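# Six arms hold a cloth flat above standing lanterns

## Task

Using four arms, grip the cloth by its four handles and hold it motionless so that the whole sheet hangs roughly a palm's width (about 10 cm) above the lantern tops and, viewed from straight above, lies over the painted patch on the table. At the end the cloth must touch nothing else, each lantern must still be upright at its starting spot, no arm may be in contact with the cloth fabric itself (only handles may be held), and no gripper may be holding a lantern. For reference, the arm feet sit on the tabletop (z=+0.72 m, scene frame) at: arm1 (-0.87, +0.65) facing -90°, arm2 (-0.87, -0.65) facing +90°, arm3 (0.00, +0.65) facing -90°, arm4 (0.00, -0.65) facing +90°, arm5 (+0.87, +0.65) facing -90°, arm6 (+0.87, -0.65) facing +90°; angles are measured counter-clockwise from +x.

## Robot and tools

Setup. Six identical i2rt Big YAM arms (arm1 to arm6) stand on one table, three along each long side, facing across it. Each has six revolute joints, a two-finger gripper and a wrist camera that rides on top of the hand looking toward the fingertips when joints 1 and 6 are zero and the hand is level. The hand can reach about 1.0 m out from the joint 1 axis. Two fixed room cameras, cam_high and cam_low, give overviews. Objects may occasionally be nudged by an outside push.

Frame. There is one scene frame: origin on the floor, +z up, the tabletop near z=0.72 m. Arm feet positions and facings are listed in the task. The hand point is midway between the fingertips; its z axis runs along the fingers and the fingers close along its y axis. No pose of a foot or hand is printed, so the reader works from joint readings and images.

execute_actions. Argument "actions" is a list holding zero or one action. An action is an object keyed by arm name ("arm1"..."arm6"); each arm entry holds "joints", an object of absolute joint targets keyed by name. These are goals to reach, not offsets. Units and ranges: joint1_rad -2.879 to 2.879 rad (rotation about the foot, positive counter-clockwise seen from above, 0 points the way the foot faces); joint2_rad 0 to 3.141 (shoulder; 0 is upper arm lying back, positive lifts it up and forward); joint3_rad 0 to 3.019 (elbow; 0 folded, positive opens); joint4_rad -1.692 to 1.57 (hand pitch, positive tilts fingers up); joint5_rad -1.57 to 1.57 (hand yaw, positive toward the arm's right); joint6_rad -2.094 to 2.094 (hand roll, positive clockwise when viewed from behind the hand); gripper_m 0 to 0.093 metres of fingertip gap. Completion tolerances are ±0.045, ±0.14, ±0.09, ±0.055, ±0.03, ±0.035 rad and ±0.003 m in that order. You may name any subset of joints and arms; all named motions begin at once and finish independently, each joint at its own speed, so the hand may sweep a wide curve. Omitted joints or arms may keep pushing toward earlier targets. Any action is capped at 15 s. An unknown key or value outside range rejects the whole call and nothing moves. "cameras" optionally lists which images to return (arm1_cam_wrist ... arm6_cam_wrist, cam_high, cam_low, or "all"); omitted or null means all, [] means none. An empty actions list only reports state and images.

wait: {"seconds": 0 to 10}; commands nothing, then returns state and images. zoom_image: {"camera": name, "region": [x0, y0, x1, y1]} in pixels from the top-left, at most 504x504, on a camera's latest full image. read_manual returns only licence text. finished_scene: {"scene": 1 or 2} ends that scene irreversibly and reports success; the goal must still hold then.

Results. joint_positions gives current readings. joint_status tells how each commanded joint finished: reached, "off_target" (stopped short and may still push), "contact_stop" or "time_out" (target dropped, joint holds where it stopped, except a timed-out joint may keep a nearby target and go on pushing), "not_followed" (a self/inter-arm clearance check withheld the arm's targets, often with a "cause:" line; the gripper part still runs, and the withheld targets may be retried on later actions). on_its_own lists what the arm is doing without a command in this call; "held at" is the joint's target, not its position. "limit_stop_at_motor_heat" means the arm dropped from overheating; resend the target. MOTOR HOT warns from 85 °C; at 100 °C an OVER-TEMPERATURE FAULT makes that arm release and fall. A reported stop cancels the rest of the calls in that reply.

Suggested order. Look with cam_high to find the cloth, its four handles, the lanterns and the painted patch. Choose four arms whose reach covers the handles (typically the corner arms, arm1, arm2, arm5, arm6). Open grippers, lower each onto a handle, close, then raise all four together evenly to about 10 cm above the lantern tops, spreading the cloth over the patch. Keep the two idle arms folded out of the way. Check with images that the cloth hangs free and still, and that no fingers touch the fabric or a lantern.

Avoid. Arms pressing hard on each other (this ends the run; the clearance check ignores fingers, gripper housings and wrist cameras and can react late); knocking lanterns over or moving them, or pushing any rigid object off the work area; dragging the cloth through lanterns; dropping or slipping handles; continuous hard pushing against something, which heats motors (to relieve it, send a joint its current reading). A joint supporting load may sag slowly. Tiny target changes may produce no motion.

Each tool is called after "Call:" as name(argument=value, ...) on one line, values as JSON.

## Session

Call:
execute_actions(actions=[])

Scene clock: 0.00 s.
arm1.joint_positions: joint1_rad=+0.012 joint2_rad=+0.448 joint3_rad=+1.458 joint4_rad=-1.531 joint5_rad=+0.010 joint6_rad=-0.012 gripper_m=+0.094
arm1.joint_status: not commanded
arm1.hand: x=-0.8676 y=+0.5260 z=+1.3613 quat_wxyz=(-0.351, -0.604, -0.618, +0.360) (m; scene frame)
arm2.joint_positions: joint1_rad=-0.002 joint2_rad=+0.437 joint3_rad=+1.447 joint4_rad=-1.529 joint5_rad=-0.005 joint6_rad=-0.005 gripper_m=+0.094
arm2.joint_status: not commanded
arm2.hand: x=-0.8685 y=-0.5254 z=+1.3519 quat_wxyz=(-0.357, +0.609, -0.614, -0.353) (m; scene frame)
arm3.joint_positions: joint1_rad=+0.000 joint2_rad=+0.425 joint3_rad=+1.457 joint4_rad=-1.549 joint5_rad=-0.009 joint6_rad=-0.005 gripper_m=+0.095
arm3.joint_status: not commanded
arm3.hand: x=-0.0050 y=+0.5357 z=+1.3358 quat_wxyz=(-0.355, -0.616, -0.606, +0.356) (m; scene frame)
arm4.joint_positions: joint1_rad=-0.014 joint2_rad=+0.450 joint3_rad=+1.476 joint4_rad=-1.552 joint5_rad=+0.004 joint6_rad=-0.006 gripper_m=+0.095
arm4.joint_status: not commanded
arm4.hand: x=-0.0056 y=-0.5325 z=+1.3573 quat_wxyz=(-0.363, +0.612, -0.611, -0.346) (m; scene frame)
arm5.joint_positions: joint1_rad=+0.009 joint2_rad=+0.445 joint3_rad=+1.461 joint4_rad=-1.520 joint5_rad=+0.003 joint6_rad=-0.006 gripper_m=+0.094
arm5.joint_status: not commanded
arm5.hand: x=+0.8784 y=+0.5227 z=+1.3230 quat_wxyz=(-0.362, -0.594, -0.625, +0.355) (m; scene frame)
arm6.joint_positions: joint1_rad=-0.004 joint2_rad=+0.429 joint3_rad=+1.455 joint4_rad=-1.542 joint5_rad=-0.008 joint6_rad=+0.008 gripper_m=+0.095
arm6.joint_status: not commanded
arm6.hand: x=+0.8646 y=-0.5347 z=+1.3714 quat_wxyz=(-0.349, +0.618, -0.603, -0.365) (m; scene frame)
pictures: arm1_cam_wrist, arm2_cam_wrist, arm3_cam_wrist, arm4_cam_wrist, arm5_cam_wrist, arm6_cam_wrist, cam_high, cam_low
Images, in order (width x height): arm1_cam_wrist 616x616, arm2_cam_wrist 616x616, arm3_cam_wrist 616x616, arm4_cam_wrist 616x616, arm5_cam_wrist 616x616, arm6_cam_wrist 616x616, cam_high 504x504, cam_low 504x504.

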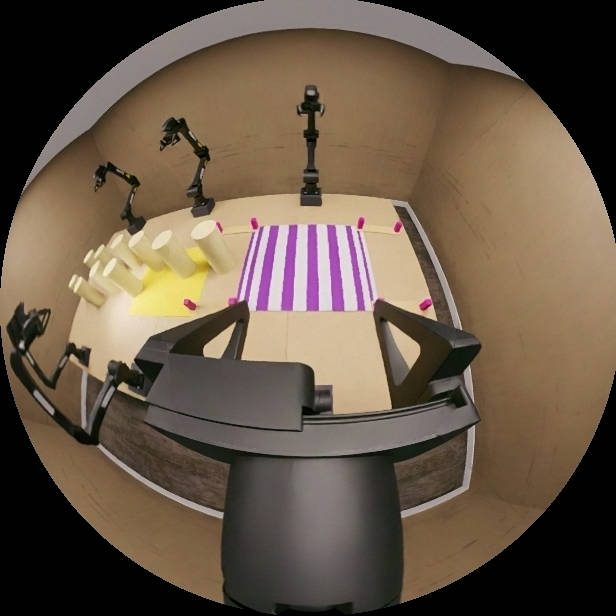

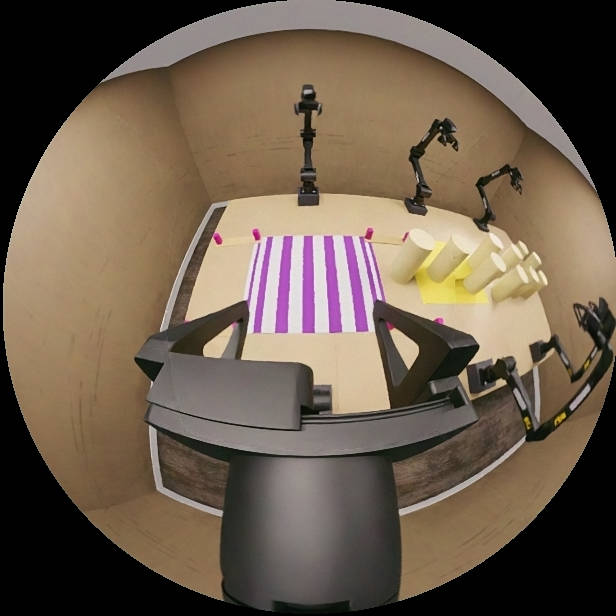

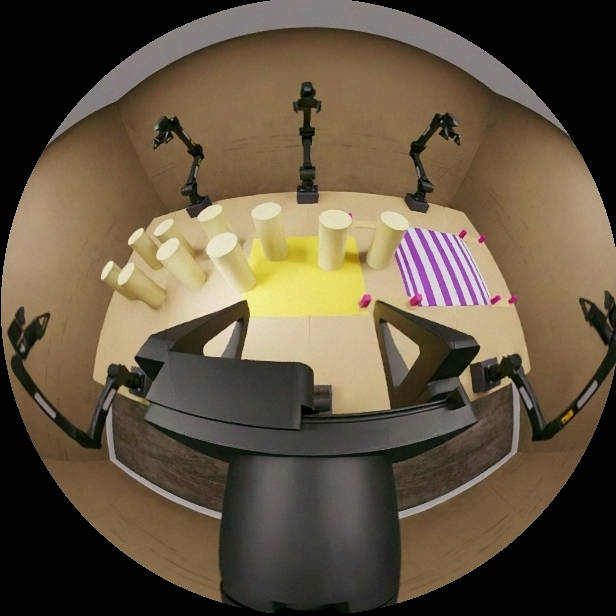

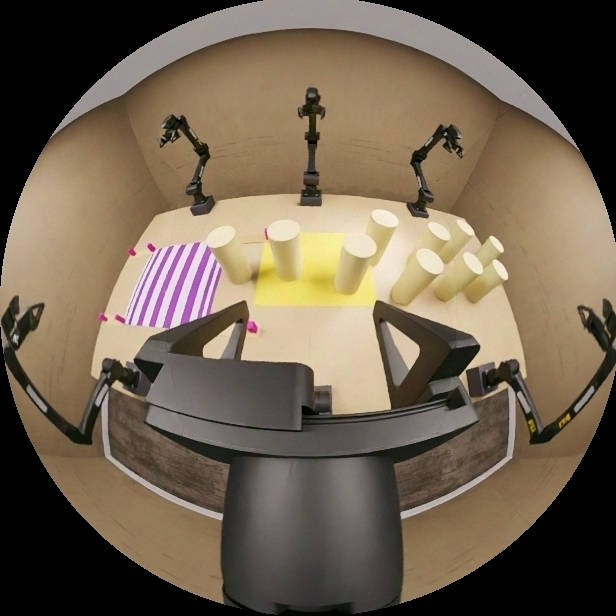

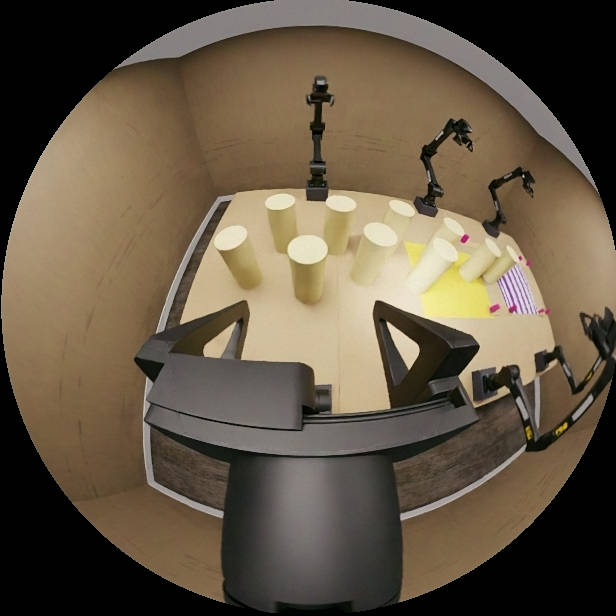

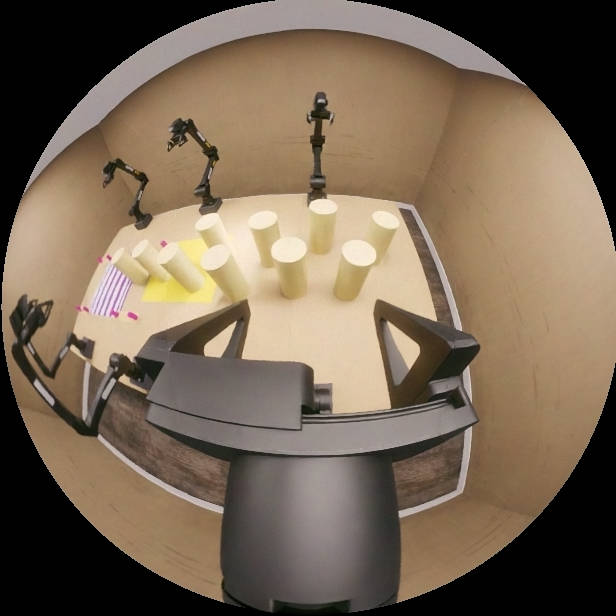

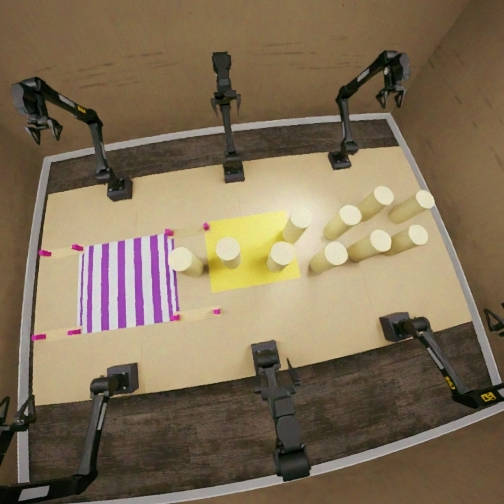

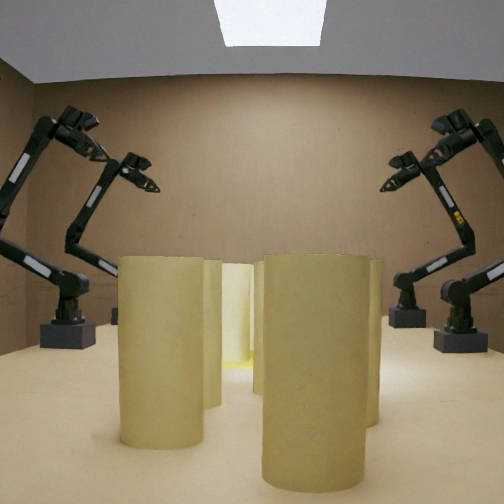

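Call:
zoom_image(camera="cam_high", region=[20, 190, 320, 400])

Call:
zoom_image(camera="arm1_cam_wrist", region=[120, 190, 460, 340])

Call:
zoom_image(camera="cam_high", region=[150, 210, 240, 330])

Region (20, 190, 320, 400) of cam_high's 504x504 image, scaled by 1.680, with more detail than that image has; it fills the top 353 rows of this view, and the rest is white.

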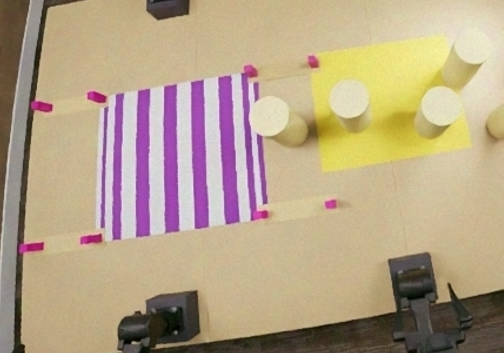

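Region (120, 190, 460, 340) of arm1_cam_wrist's 616x616 image, scaled by 1.482, with more detail than that image has; it fills the top 222 rows of this view, and the rest is white.

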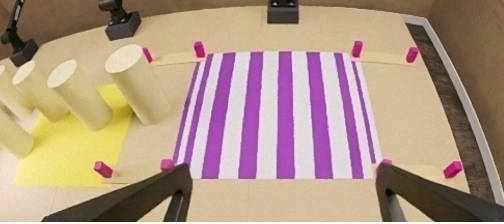

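Region (150, 210, 240, 330) of cam_high's 504x504 image, scaled by 4.200, with more detail than that image has; it fills the left 378 columns of this view, and the rest is white.

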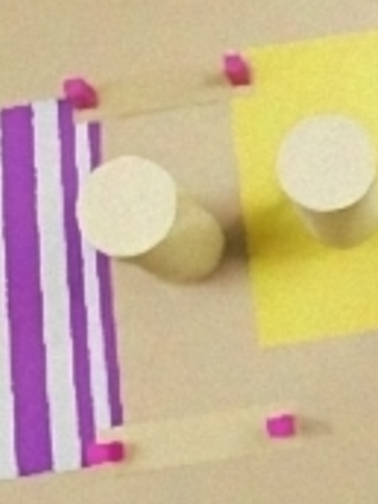

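Call:
execute_actions(actions=[{"arm1":{"joints":{"joint1_rad":-1.011,"joint5_rad":-0.508,"joint6_rad":-0.917,"joint2_rad":1.0}},"arm2":{"joints":{"joint1_rad":1.177,"joint5_rad":0.558,"joint6_rad":1.1,"joint2_rad":1.0}},"arm3":{"joints":{"joint1_rad":-1.03,"joint5_rad":-0.514,"joint6_rad":-0.938,"joint2_rad":1.0}},"arm4":{"joints":{"joint1_rad":1.181,"joint5_rad":0.558,"joint6_rad":1.1,"joint2_rad":1.0}}}], cameras=[])

Call:
execute_actions(actions=[{"arm1":{"joints":{"joint2_rad":1.95,"joint3_rad":1.55,"joint4_rad":-0.814}},"arm2":{"joints":{"joint2_rad":1.842,"joint3_rad":1.408,"joint4_rad":-0.874}},"arm3":{"joints":{"joint2_rad":1.981,"joint3_rad":1.666,"joint4_rad":-0.91}},"arm4":{"joints":{"joint2_rad":1.854,"joint3_rad":1.426,"joint4_rad":-0.88}}}], cameras=["arm1_cam_wrist","arm2_cam_wrist","arm3_cam_wrist","arm4_cam_wrist","cam_high"])

Scene clock: 77.97 s.
arm1.joint_positions: joint1_rad=-1.009 joint2_rad=+1.008 joint3_rad=+1.458 joint4_rad=-1.531 joint5_rad=-0.505 joint6_rad=-0.909 gripper_m=+0.094
arm1.joint_status: all done
arm1.hand: x=-1.0998 y=+0.4079 z=+1.2615 quat_wxyz=(-0.198, -0.654, -0.675, +0.276) (m; scene frame)
arm2.joint_positions: joint1_rad=+1.173 joint2_rad=+1.007 joint3_rad=+1.449 joint4_rad=-1.529 joint5_rad=+0.555 joint6_rad=+1.086 gripper_m=+0.094
arm2.joint_status: all done
arm2.hand: x=-1.1310 y=-0.4364 z=+1.2532 quat_wxyz=(-0.175, +0.639, -0.684, -0.305) (m; scene frame)
arm3.joint_positions: joint1_rad=-1.024 joint2_rad=+1.009 joint3_rad=+1.458 joint4_rad=-1.549 joint5_rad=-0.512 joint6_rad=-0.922 gripper_m=+0.095
arm3.joint_status: all done
arm3.hand: x=-0.2413 y=+0.4164 z=+1.2329 quat_wxyz=(-0.199, -0.668, -0.665, +0.268) (m; scene frame)
arm4.joint_positions: joint1_rad=+1.179 joint2_rad=+1.011 joint3_rad=+1.478 joint4_rad=-1.552 joint5_rad=+0.555 joint6_rad=+1.090 gripper_m=+0.095
arm4.joint_status: all done
arm4.hand: x=-0.2703 y=-0.4467 z=+1.2593 quat_wxyz=(-0.177, +0.647, -0.675, -0.306) (m; scene frame)
arm5.joint_positions: joint1_rad=+0.009 joint2_rad=+0.445 joint3_rad=+1.461 joint4_rad=-1.520 joint5_rad=+0.003 joint6_rad=-0.006 gripper_m=+0.094
arm5.joint_status: not commanded
arm5.hand: x=+0.8784 y=+0.5227 z=+1.3230 quat_wxyz=(-0.362, -0.594, -0.625, +0.355) (m; scene frame)
arm6.joint_positions: joint1_rad=-0.004 joint2_rad=+0.429 joint3_rad=+1.455 joint4_rad=-1.542 joint5_rad=-0.008 joint6_rad=+0.008 gripper_m=+0.095
arm6.joint_status: not commanded
arm6.hand: x=+0.8646 y=-0.5347 z=+1.3714 quat_wxyz=(-0.349, +0.618, -0.603, -0.365) (m; scene frame)
pictures: none
No camera images: the call's "cameras" was empty. Leave "cameras" out to get every camera's image.

Scene clock: 79.57 s.
arm1.joint_positions: joint1_rad=-1.009 joint2_rad=+1.967 joint3_rad=+1.521 joint4_rad=-0.830 joint5_rad=-0.507 joint6_rad=-0.910 gripper_m=+0.094
arm1.joint_status: all done
arm1.hand: x=-1.3672 y=+0.2385 z=+0.8832 quat_wxyz=(-0.220, -0.684, -0.671, +0.187) (m; scene frame)
arm2.joint_positions: joint1_rad=+1.173 joint2_rad=+1.854 joint3_rad=+1.394 joint4_rad=-0.885 joint5_rad=+0.557 joint6_rad=+1.087 gripper_m=+0.094
arm2.joint_status: all done
arm2.hand: x=-1.3691 y=-0.3323 z=+0.8891 quat_wxyz=(-0.222, +0.678, -0.674, -0.193) (m; scene frame)
arm3.joint_positions: joint1_rad=-1.024 joint2_rad=+2.019 joint3_rad=+1.640 joint4_rad=-0.921 joint5_rad=-0.513 joint6_rad=-0.923 gripper_m=+0.095
arm3.joint_status: all done
arm3.hand: x=-0.5322 y=+0.2473 z=+0.8630 quat_wxyz=(-0.222, -0.697, -0.659, +0.176) (m; scene frame)
arm4.joint_positions: joint1_rad=+1.179 joint2_rad=+1.875 joint3_rad=+1.409 joint4_rad=-0.895 joint5_rad=+0.557 joint6_rad=+1.091 gripper_m=+0.095
arm4.joint_status: all done
arm4.hand: x=-0.5103 y=-0.3439 z=+0.8764 quat_wxyz=(-0.229, +0.688, -0.664, -0.186) (m; scene frame)
arm5.joint_positions: joint1_rad=+0.009 joint2_rad=+0.445 joint3_rad=+1.461 joint4_rad=-1.520 joint5_rad=+0.003 joint6_rad=-0.006 gripper_m=+0.094
arm5.joint_status: not commanded
arm5.hand: x=+0.8784 y=+0.5227 z=+1.3230 quat_wxyz=(-0.362, -0.594, -0.625, +0.355) (m; scene frame)
arm6.joint_positions: joint1_rad=-0.004 joint2_rad=+0.429 joint3_rad=+1.455 joint4_rad=-1.542 joint5_rad=-0.008 joint6_rad=+0.008 gripper_m=+0.095
arm6.joint_status: not commanded
arm6.hand: x=+0.8646 y=-0.5347 z=+1.3714 quat_wxyz=(-0.349, +0.618, -0.603, -0.365) (m; scene frame)
pictures: arm1_cam_wrist, arm2_cam_wrist, arm3_cam_wrist, arm4_cam_wrist, cam_high
Images, in order (width x height): arm1_cam_wrist 616x616, arm2_cam_wrist 616x616, arm3_cam_wrist 616x616, arm4_cam_wrist 616x616, cam_high 504x504.

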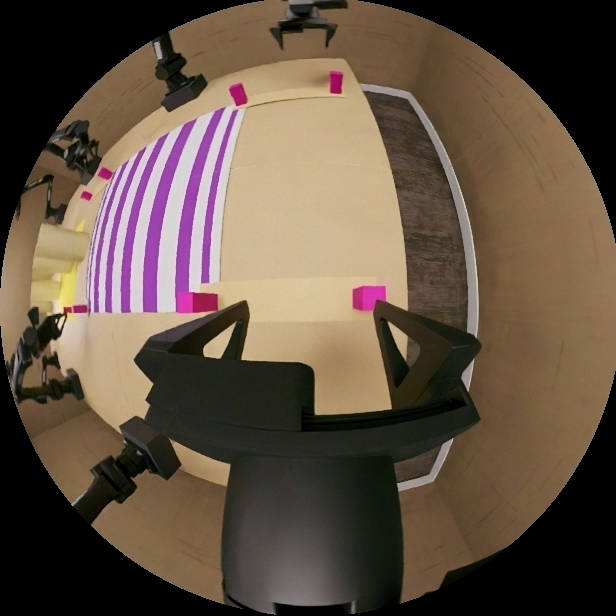

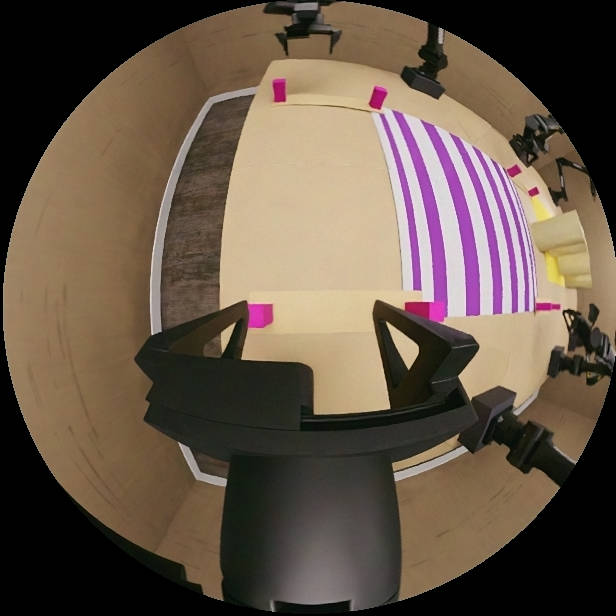

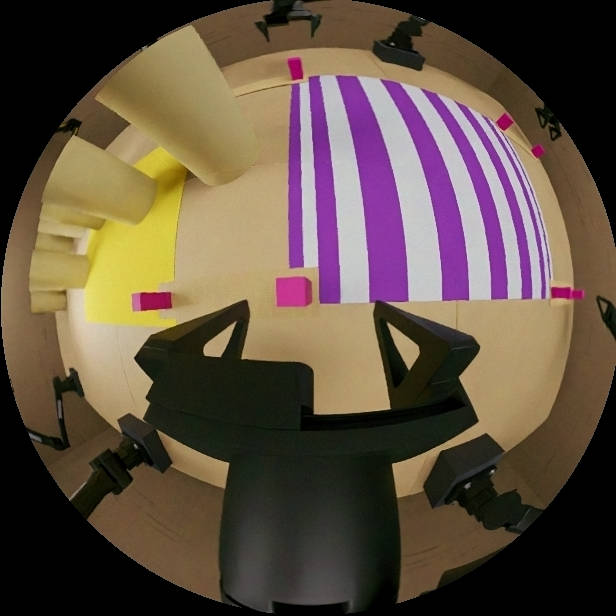

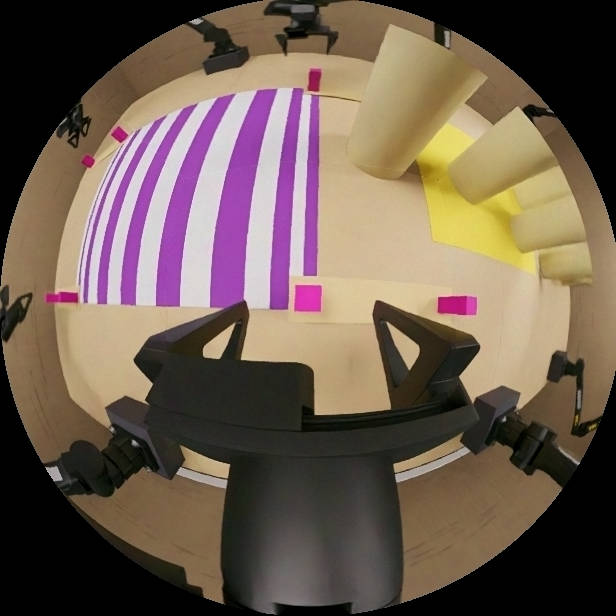

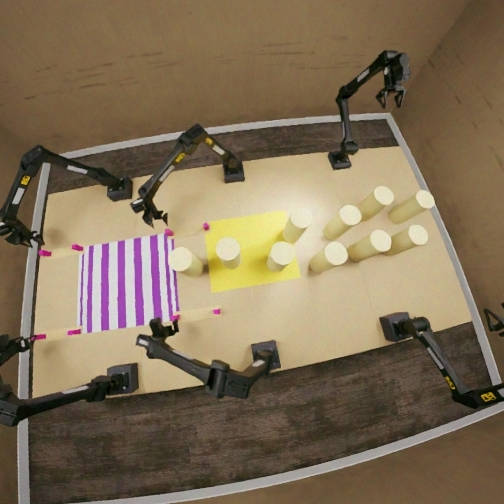

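Call:
execute_actions(actions=[{"arm1":{"joints":{"joint1_rad":-1.055,"joint2_rad":2.129,"joint3_rad":1.79,"joint4_rad":-0.899,"joint5_rad":-0.523,"joint6_rad":-0.965}},"arm2":{"joints":{"joint1_rad":1.233,"joint2_rad":1.994,"joint3_rad":1.574,"joint4_rad":-0.923,"joint5_rad":0.572,"joint6_rad":1.165}},"arm3":{"joints":{"joint1_rad":-1.0,"joint2_rad":2.065,"joint3_rad":1.528,"joint4_rad":-0.672,"joint5_rad":-0.504,"joint6_rad":-0.905}},"arm4":{"joints":{"joint1_rad":1.17,"joint2_rad":2.009,"joint3_rad":1.352,"joint4_rad":-0.643}}}], cameras=[])

Call:
execute_actions(actions=[{"arm1":{"joints":{"joint2_rad":2.233,"joint3_rad":1.718,"joint4_rad":-0.723}},"arm2":{"joints":{"joint2_rad":2.111,"joint3_rad":1.504,"joint4_rad":-0.736}}}], cameras=["arm1_cam_wrist","arm2_cam_wrist","arm3_cam_wrist","arm4_cam_wrist"])

Scene clock: 105.43 s.
arm1.joint_positions: joint1_rad=-1.060 joint2_rad=+2.132 joint3_rad=+1.729 joint4_rad=-0.891 joint5_rad=-0.521 joint6_rad=-0.957 gripper_m=+0.094
arm1.joint_status: all done
arm1.hand: x=-1.4322 y=+0.2363 z=+0.8595 quat_wxyz=(-0.219, -0.685, -0.668, +0.190) (m; scene frame)
arm2.joint_positions: joint1_rad=+1.238 joint2_rad=+1.977 joint3_rad=+1.527 joint4_rad=-0.917 joint5_rad=+0.570 joint6_rad=+1.151 gripper_m=+0.094
arm2.joint_status: all done
arm2.hand: x=-1.4234 y=-0.3510 z=+0.8690 quat_wxyz=(-0.219, +0.680, -0.671, -0.199) (m; scene frame)
arm3.joint_positions: joint1_rad=-1.008 joint2_rad=+2.066 joint3_rad=+1.521 joint4_rad=-0.684 joint5_rad=-0.505 joint6_rad=-0.921 gripper_m=+0.095
arm3.joint_status: all done
arm3.hand: x=-0.5274 y=+0.2389 z=+0.7998 quat_wxyz=(-0.213, -0.684, -0.667, +0.207) (m; scene frame)
arm4.joint_positions: joint1_rad=+1.178 joint2_rad=+2.022 joint3_rad=+1.341 joint4_rad=-0.658 joint5_rad=+0.557 joint6_rad=+1.091 gripper_m=+0.095
arm4.joint_status: all done
arm4.hand: x=-0.5163 y=-0.3400 z=+0.7787 quat_wxyz=(-0.225, +0.685, -0.665, -0.196) (m; scene frame)
arm5.joint_positions: joint1_rad=+0.009 joint2_rad=+0.445 joint3_rad=+1.461 joint4_rad=-1.520 joint5_rad=+0.003 joint6_rad=-0.006 gripper_m=+0.094
arm5.joint_status: not commanded
arm5.hand: x=+0.8784 y=+0.5227 z=+1.3230 quat_wxyz=(-0.362, -0.594, -0.625, +0.355) (m; scene frame)
arm6.joint_positions: joint1_rad=-0.004 joint2_rad=+0.429 joint3_rad=+1.455 joint4_rad=-1.542 joint5_rad=-0.008 joint6_rad=+0.008 gripper_m=+0.095
arm6.joint_status: not commanded
arm6.hand: x=+0.8646 y=-0.5347 z=+1.3714 quat_wxyz=(-0.349, +0.618, -0.603, -0.365) (m; scene frame)
pictures: none
No camera images: the call's "cameras" was empty. Leave "cameras" out to get every camera's image.

Scene clock: 106.63 s.
arm1.joint_positions: joint1_rad=-1.060 joint2_rad=+2.243 joint3_rad=+1.711 joint4_rad=-0.737 joint5_rad=-0.522 joint6_rad=-0.957 gripper_m=+0.094
arm1.joint_status: all done
arm1.hand: x=-1.4440 y=+0.2295 z=+0.7870 quat_wxyz=(-0.216, -0.682, -0.669, +0.201) (m; scene frame)
arm2.joint_positions: joint1_rad=+1.238 joint2_rad=+2.109 joint3_rad=+1.497 joint4_rad=-0.747 joint5_rad=+0.571 joint6_rad=+1.151 gripper_m=+0.094
arm2.joint_status: all done
arm2.hand: x=-1.4338 y=-0.3472 z=+0.7856 quat_wxyz=(-0.217, +0.679, -0.672, -0.203) (m; scene frame)
arm3.joint_positions: joint1_rad=-1.008 joint2_rad=+2.066 joint3_rad=+1.521 joint4_rad=-0.684 joint5_rad=-0.505 joint6_rad=-0.921 gripper_m=+0.095
arm3.joint_status: not commanded
arm3.hand: x=-0.5274 y=+0.2389 z=+0.7998 quat_wxyz=(-0.213, -0.684, -0.667, +0.207) (m; scene frame)
arm4.joint_positions: joint1_rad=+1.178 joint2_rad=+2.022 joint3_rad=+1.341 joint4_rad=-0.658 joint5_rad=+0.557 joint6_rad=+1.091 gripper_m=+0.095
arm4.joint_status: not commanded
arm4.hand: x=-0.5163 y=-0.3400 z=+0.7787 quat_wxyz=(-0.225, +0.685, -0.665, -0.196) (m; scene frame)
arm5.joint_positions: joint1_rad=+0.009 joint2_rad=+0.445 joint3_rad=+1.461 joint4_rad=-1.520 joint5_rad=+0.003 joint6_rad=-0.006 gripper_m=+0.094
arm5.joint_status: not commanded
arm5.hand: x=+0.8784 y=+0.5227 z=+1.3230 quat_wxyz=(-0.362, -0.594, -0.625, +0.355) (m; scene frame)
arm6.joint_positions: joint1_rad=-0.004 joint2_rad=+0.429 joint3_rad=+1.455 joint4_rad=-1.542 joint5_rad=-0.008 joint6_rad=+0.008 gripper_m=+0.095
arm6.joint_status: not commanded
arm6.hand: x=+0.8646 y=-0.5347 z=+1.3714 quat_wxyz=(-0.349, +0.618, -0.603, -0.365) (m; scene frame)
pictures: arm1_cam_wrist, arm2_cam_wrist, arm3_cam_wrist, arm4_cam_wrist
Images, in order (width x height): arm1_cam_wrist 616x616, arm2_cam_wrist 616x616, arm3_cam_wrist 616x616, arm4_cam_wrist 616x616.

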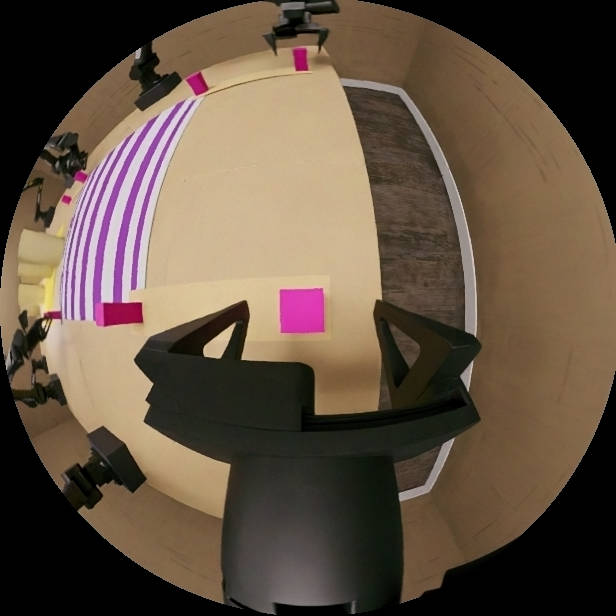

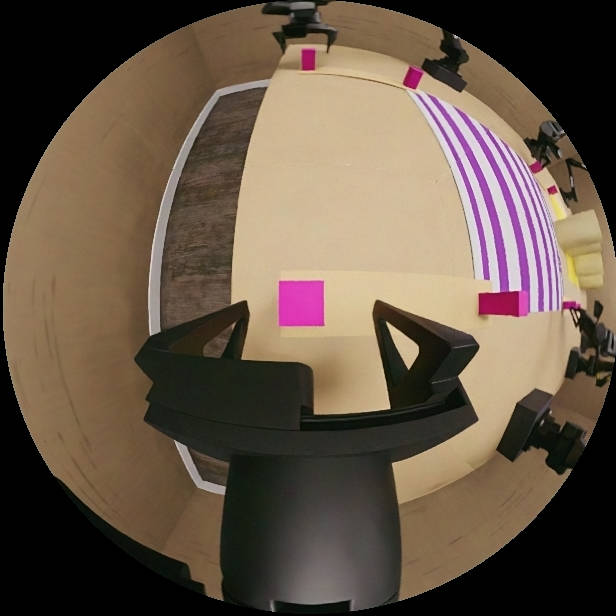

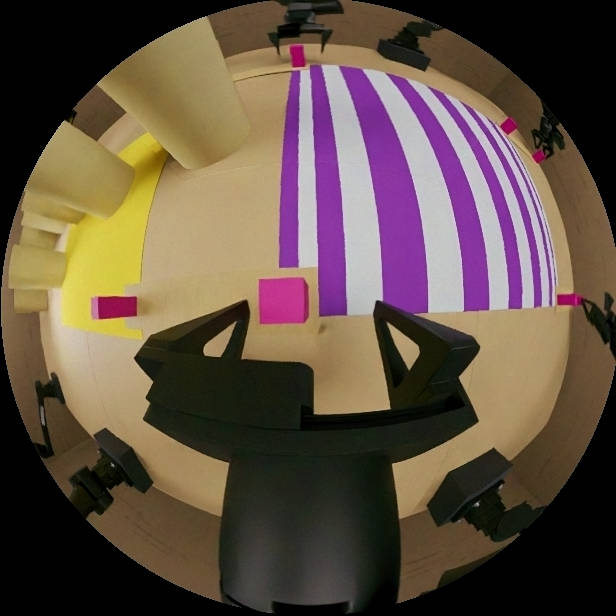

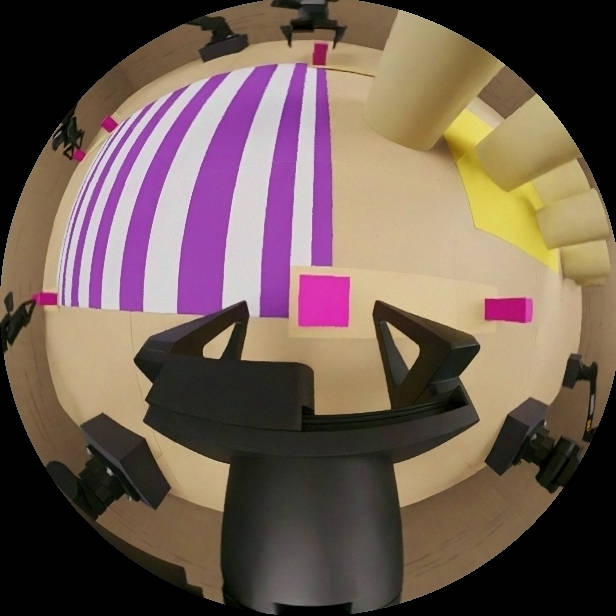

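Call:
execute_actions(actions=[{"arm1":{"joints":{"joint2_rad":2.28,"joint4_rad":-0.68}},"arm2":{"joints":{"joint2_rad":2.158,"joint4_rad":-0.69}},"arm3":{"joints":{"joint1_rad":-0.98,"joint2_rad":2.13,"joint3_rad":1.515,"joint4_rad":-0.6}},"arm4":{"joints":{"joint1_rad":1.155,"joint2_rad":2.05,"joint4_rad":-0.61}}}], cameras=["arm1_cam_wrist","arm2_cam_wrist","arm3_cam_wrist","arm4_cam_wrist"])

Scene clock: 116.13 s.
arm1.joint_positions: joint1_rad=-1.060 joint2_rad=+2.270 joint3_rad=+1.711 joint4_rad=-0.697 joint5_rad=-0.522 joint6_rad=-0.957 gripper_m=+0.094
arm1.joint_status: all done
arm1.hand: x=-1.4478 y=+0.2274 z=+0.7709 quat_wxyz=(-0.215, -0.680, -0.670, +0.207) (m; scene frame)
arm2.joint_positions: joint1_rad=+1.238 joint2_rad=+2.128 joint3_rad=+1.497 joint4_rad=-0.702 joint5_rad=+0.571 joint6_rad=+1.151 gripper_m=+0.094
arm2.joint_status: all done
arm2.hand: x=-1.4401 y=-0.3450 z=+0.7760 quat_wxyz=(-0.212, +0.675, -0.673, -0.214) (m; scene frame)
arm3.joint_positions: joint1_rad=-0.987 joint2_rad=+2.121 joint3_rad=+1.512 joint4_rad=-0.612 joint5_rad=-0.505 joint6_rad=-0.921 gripper_m=+0.095
arm3.joint_status: all done
arm3.hand: x=-0.5218 y=+0.2255 z=+0.7659 quat_wxyz=(-0.214, -0.675, -0.674, +0.208) (m; scene frame)
arm4.joint_positions: joint1_rad=+1.158 joint2_rad=+2.026 joint3_rad=+1.341 joint4_rad=-0.626 joint5_rad=+0.557 joint6_rad=+1.091 gripper_m=+0.095
arm4.joint_status: all done
arm4.hand: x=-0.5156 y=-0.3272 z=+0.7781 quat_wxyz=(-0.222, +0.674, -0.674, -0.206) (m; scene frame)
arm5.joint_positions: joint1_rad=+0.009 joint2_rad=+0.445 joint3_rad=+1.461 joint4_rad=-1.520 joint5_rad=+0.003 joint6_rad=-0.006 gripper_m=+0.094
arm5.joint_status: not commanded
arm5.hand: x=+0.8784 y=+0.5227 z=+1.3230 quat_wxyz=(-0.362, -0.594, -0.625, +0.355) (m; scene frame)
arm6.joint_positions: joint1_rad=-0.004 joint2_rad=+0.429 joint3_rad=+1.455 joint4_rad=-1.542 joint5_rad=-0.008 joint6_rad=+0.008 gripper_m=+0.095
arm6.joint_status: not commanded
arm6.hand: x=+0.8646 y=-0.5347 z=+1.3714 quat_wxyz=(-0.349, +0.618, -0.603, -0.365) (m; scene frame)
pictures: arm1_cam_wrist, arm2_cam_wrist, arm3_cam_wrist, arm4_cam_wrist
Images, in order (width x height): arm1_cam_wrist 616x616, arm2_cam_wrist 616x616, arm3_cam_wrist 616x616, arm4_cam_wrist 616x616.

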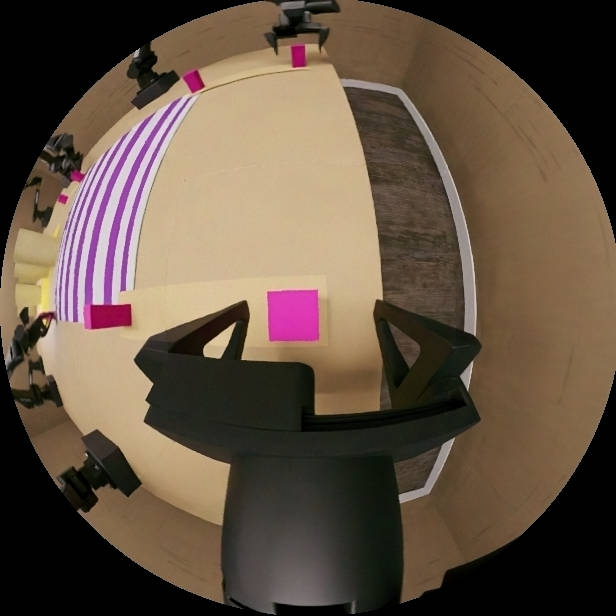

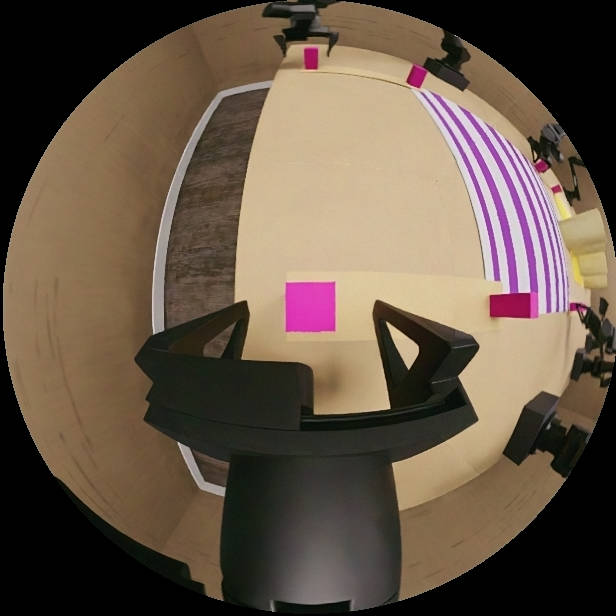

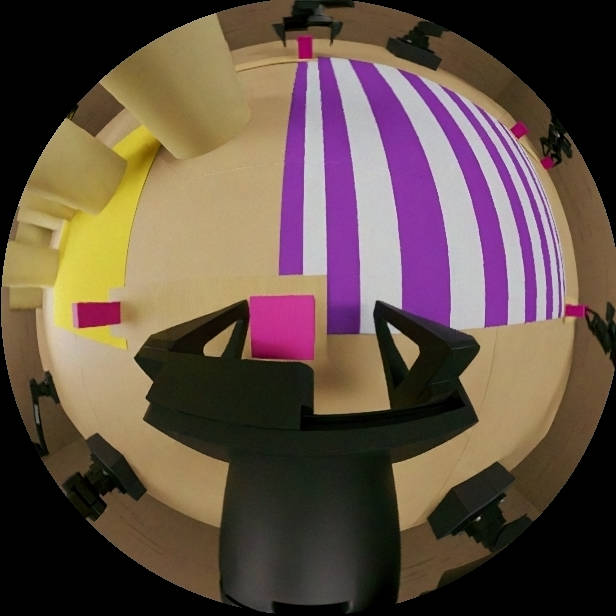

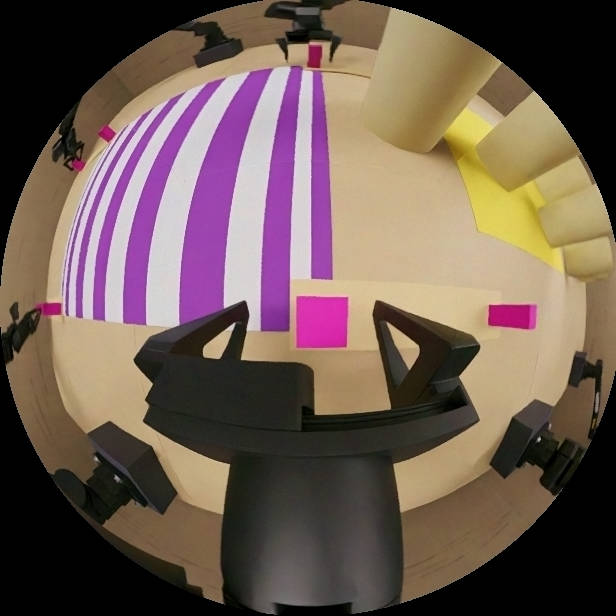

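Call:
execute_actions(actions=[{"arm1":{"joints":{"joint3_rad":1.685}},"arm2":{"joints":{"joint2_rad":2.185}},"arm3":{"joints":{"joint3_rad":1.49}},"arm4":{"joints":{"joint2_rad":2.07,"joint3_rad":1.32}}}], cameras=[])

Call:
execute_actions(actions=[{"arm1":{"joints":{"gripper_m":0.0}},"arm2":{"joints":{"gripper_m":0.0}},"arm3":{"joints":{"gripper_m":0.0}},"arm4":{"joints":{"gripper_m":0.0}}}], cameras=["arm1_cam_wrist","arm2_cam_wrist","arm3_cam_wrist","arm4_cam_wrist","cam_low"])

Scene clock: 124.80 s.
arm1.joint_positions: joint1_rad=-1.060 joint2_rad=+2.270 joint3_rad=+1.686 joint4_rad=-0.693 joint5_rad=-0.522 joint6_rad=-0.957 gripper_m=+0.094
arm1.joint_status: all done
arm1.hand: x=-1.4391 y=+0.2323 z=+0.7611 quat_wxyz=(-0.218, -0.683, -0.669, +0.197) (m; scene frame)
arm2.joint_positions: joint1_rad=+1.238 joint2_rad=+2.159 joint3_rad=+1.497 joint4_rad=-0.701 joint5_rad=+0.571 joint6_rad=+1.151 gripper_m=+0.094
arm2.joint_status: all done
arm2.hand: x=-1.4357 y=-0.3466 z=+0.7573 quat_wxyz=(-0.218, +0.679, -0.671, -0.201) (m; scene frame)
arm3.joint_positions: joint1_rad=-0.987 joint2_rad=+2.121 joint3_rad=+1.488 joint4_rad=-0.611 joint5_rad=-0.505 joint6_rad=-0.921 gripper_m=+0.095
arm3.joint_status: all done
arm3.hand: x=-0.5133 y=+0.2308 z=+0.7570 quat_wxyz=(-0.217, -0.679, -0.674, +0.197) (m; scene frame)
arm4.joint_positions: joint1_rad=+1.158 joint2_rad=+2.055 joint3_rad=+1.319 joint4_rad=-0.623 joint5_rad=+0.557 joint6_rad=+1.091 gripper_m=+0.095
arm4.joint_status: all done
arm4.hand: x=-0.5023 y=-0.3327 z=+0.7545 quat_wxyz=(-0.230, +0.680, -0.671, -0.184) (m; scene frame)
arm5.joint_positions: joint1_rad=+0.009 joint2_rad=+0.445 joint3_rad=+1.461 joint4_rad=-1.520 joint5_rad=+0.003 joint6_rad=-0.006 gripper_m=+0.094
arm5.joint_status: not commanded
arm5.hand: x=+0.8784 y=+0.5227 z=+1.3230 quat_wxyz=(-0.362, -0.594, -0.625, +0.355) (m; scene frame)
arm6.joint_positions: joint1_rad=-0.004 joint2_rad=+0.429 joint3_rad=+1.455 joint4_rad=-1.542 joint5_rad=-0.008 joint6_rad=+0.008 gripper_m=+0.095
arm6.joint_status: not commanded
arm6.hand: x=+0.8646 y=-0.5347 z=+1.3714 quat_wxyz=(-0.349, +0.618, -0.603, -0.365) (m; scene frame)
pictures: none
No camera images: the call's "cameras" was empty. Leave "cameras" out to get every camera's image.

Scene clock: 125.67 s.
arm1.joint_positions: joint1_rad=-1.059 joint2_rad=+2.270 joint3_rad=+1.686 joint4_rad=-0.689 joint5_rad=-0.523 joint6_rad=-0.962 gripper_m=+0.029
arm1.joint_status: gripper_m off_target (ended at +0.029, target +0.000)
arm1.hand: x=-1.4395 y=+0.2313 z=+0.7615 quat_wxyz=(-0.217, -0.681, -0.671, +0.200) (m; scene frame)
arm2.joint_positions: joint1_rad=+1.238 joint2_rad=+2.159 joint3_rad=+1.497 joint4_rad=-0.699 joint5_rad=+0.570 joint6_rad=+1.157 gripper_m=+0.029
arm2.joint_status: gripper_m off_target (ended at +0.029, target +0.000)
arm2.hand: x=-1.4360 y=-0.3465 z=+0.7573 quat_wxyz=(-0.217, +0.677, -0.673, -0.203) (m; scene frame)
arm3.joint_positions: joint1_rad=-0.987 joint2_rad=+2.121 joint3_rad=+1.488 joint4_rad=-0.609 joint5_rad=-0.502 joint6_rad=-0.918 gripper_m=+0.029
arm3.joint_status: gripper_m off_target (ended at +0.029, target +0.000)
arm3.hand: x=-0.5137 y=+0.2308 z=+0.7567 quat_wxyz=(-0.215, -0.680, -0.673, +0.197) (m; scene frame)
arm4.joint_positions: joint1_rad=+1.158 joint2_rad=+2.055 joint3_rad=+1.319 joint4_rad=-0.616 joint5_rad=+0.554 joint6_rad=+1.099 gripper_m=+0.030
arm4.joint_status: gripper_m off_target (ended at +0.030, target +0.000)
arm4.hand: x=-0.5040 y=-0.3325 z=+0.7545 quat_wxyz=(-0.227, +0.677, -0.674, -0.188) (m; scene frame)
arm5.joint_positions: joint1_rad=+0.009 joint2_rad=+0.445 joint3_rad=+1.461 joint4_rad=-1.520 joint5_rad=+0.003 joint6_rad=-0.006 gripper_m=+0.094
arm5.joint_status: not commanded
arm5.hand: x=+0.8784 y=+0.5227 z=+1.3230 quat_wxyz=(-0.362, -0.594, -0.625, +0.355) (m; scene frame)
arm6.joint_positions: joint1_rad=-0.004 joint2_rad=+0.429 joint3_rad=+1.455 joint4_rad=-1.542 joint5_rad=-0.008 joint6_rad=+0.008 gripper_m=+0.095
arm6.joint_status: not commanded
arm6.hand: x=+0.8646 y=-0.5347 z=+1.3714 quat_wxyz=(-0.349, +0.618, -0.603, -0.365) (m; scene frame)
pictures: arm1_cam_wrist, arm2_cam_wrist, arm3_cam_wrist, arm4_cam_wrist, cam_low
Images, in order (width x height): arm1_cam_wrist 616x616, arm2_cam_wrist 616x616, arm3_cam_wrist 616x616, arm4_cam_wrist 616x616, cam_low 504x504.

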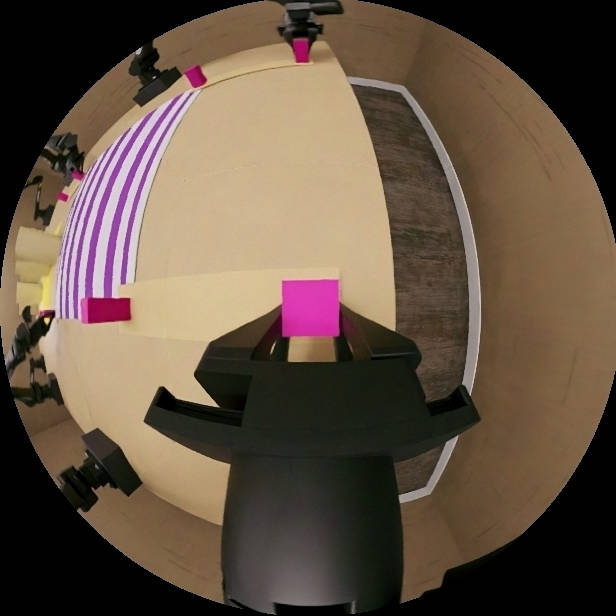

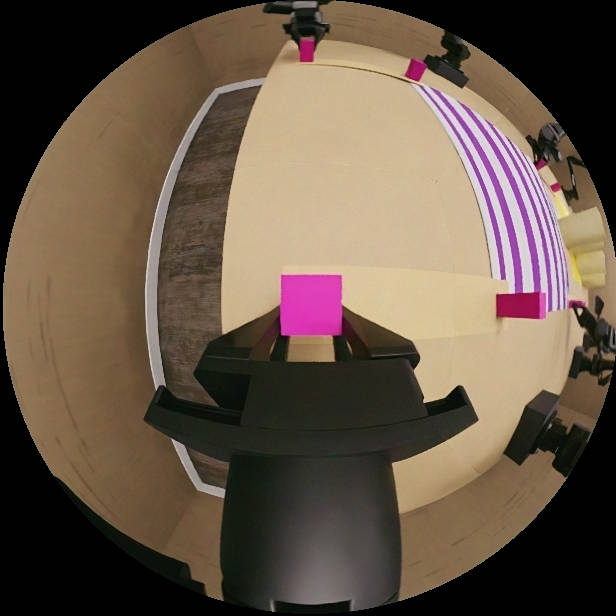

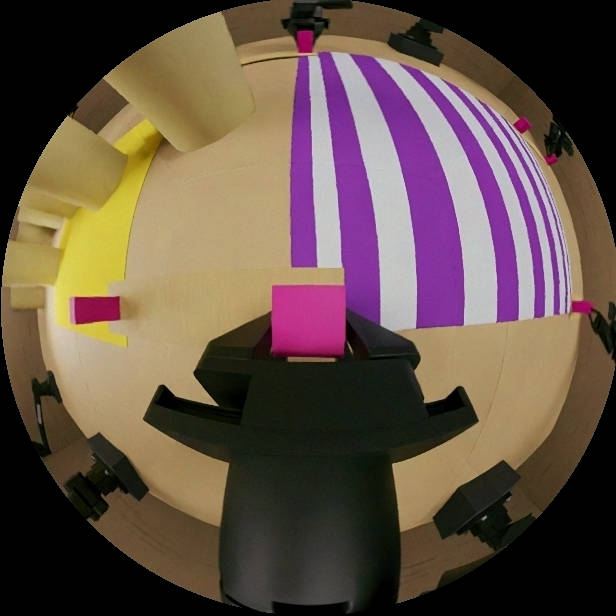

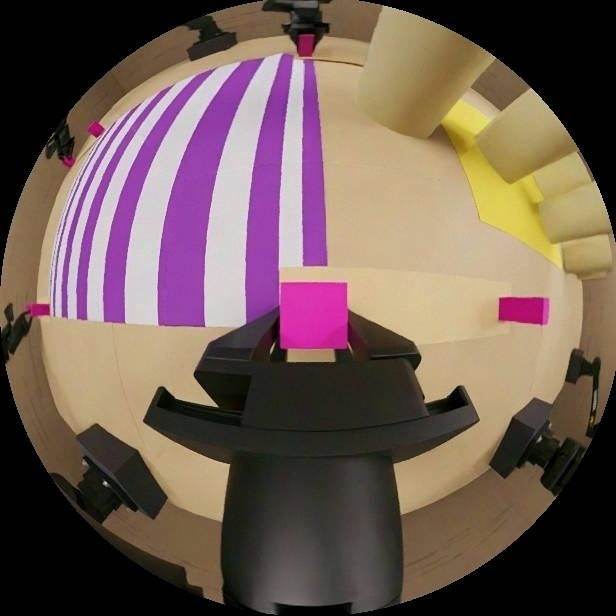

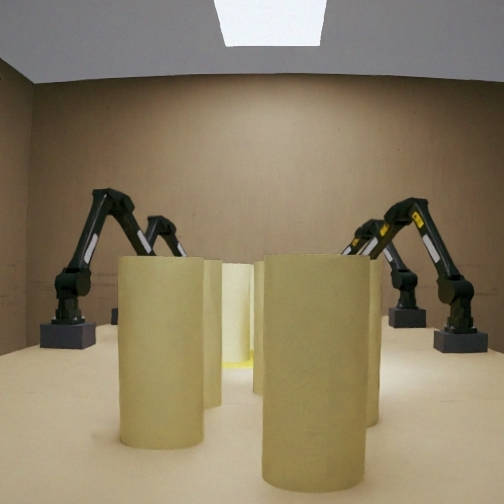

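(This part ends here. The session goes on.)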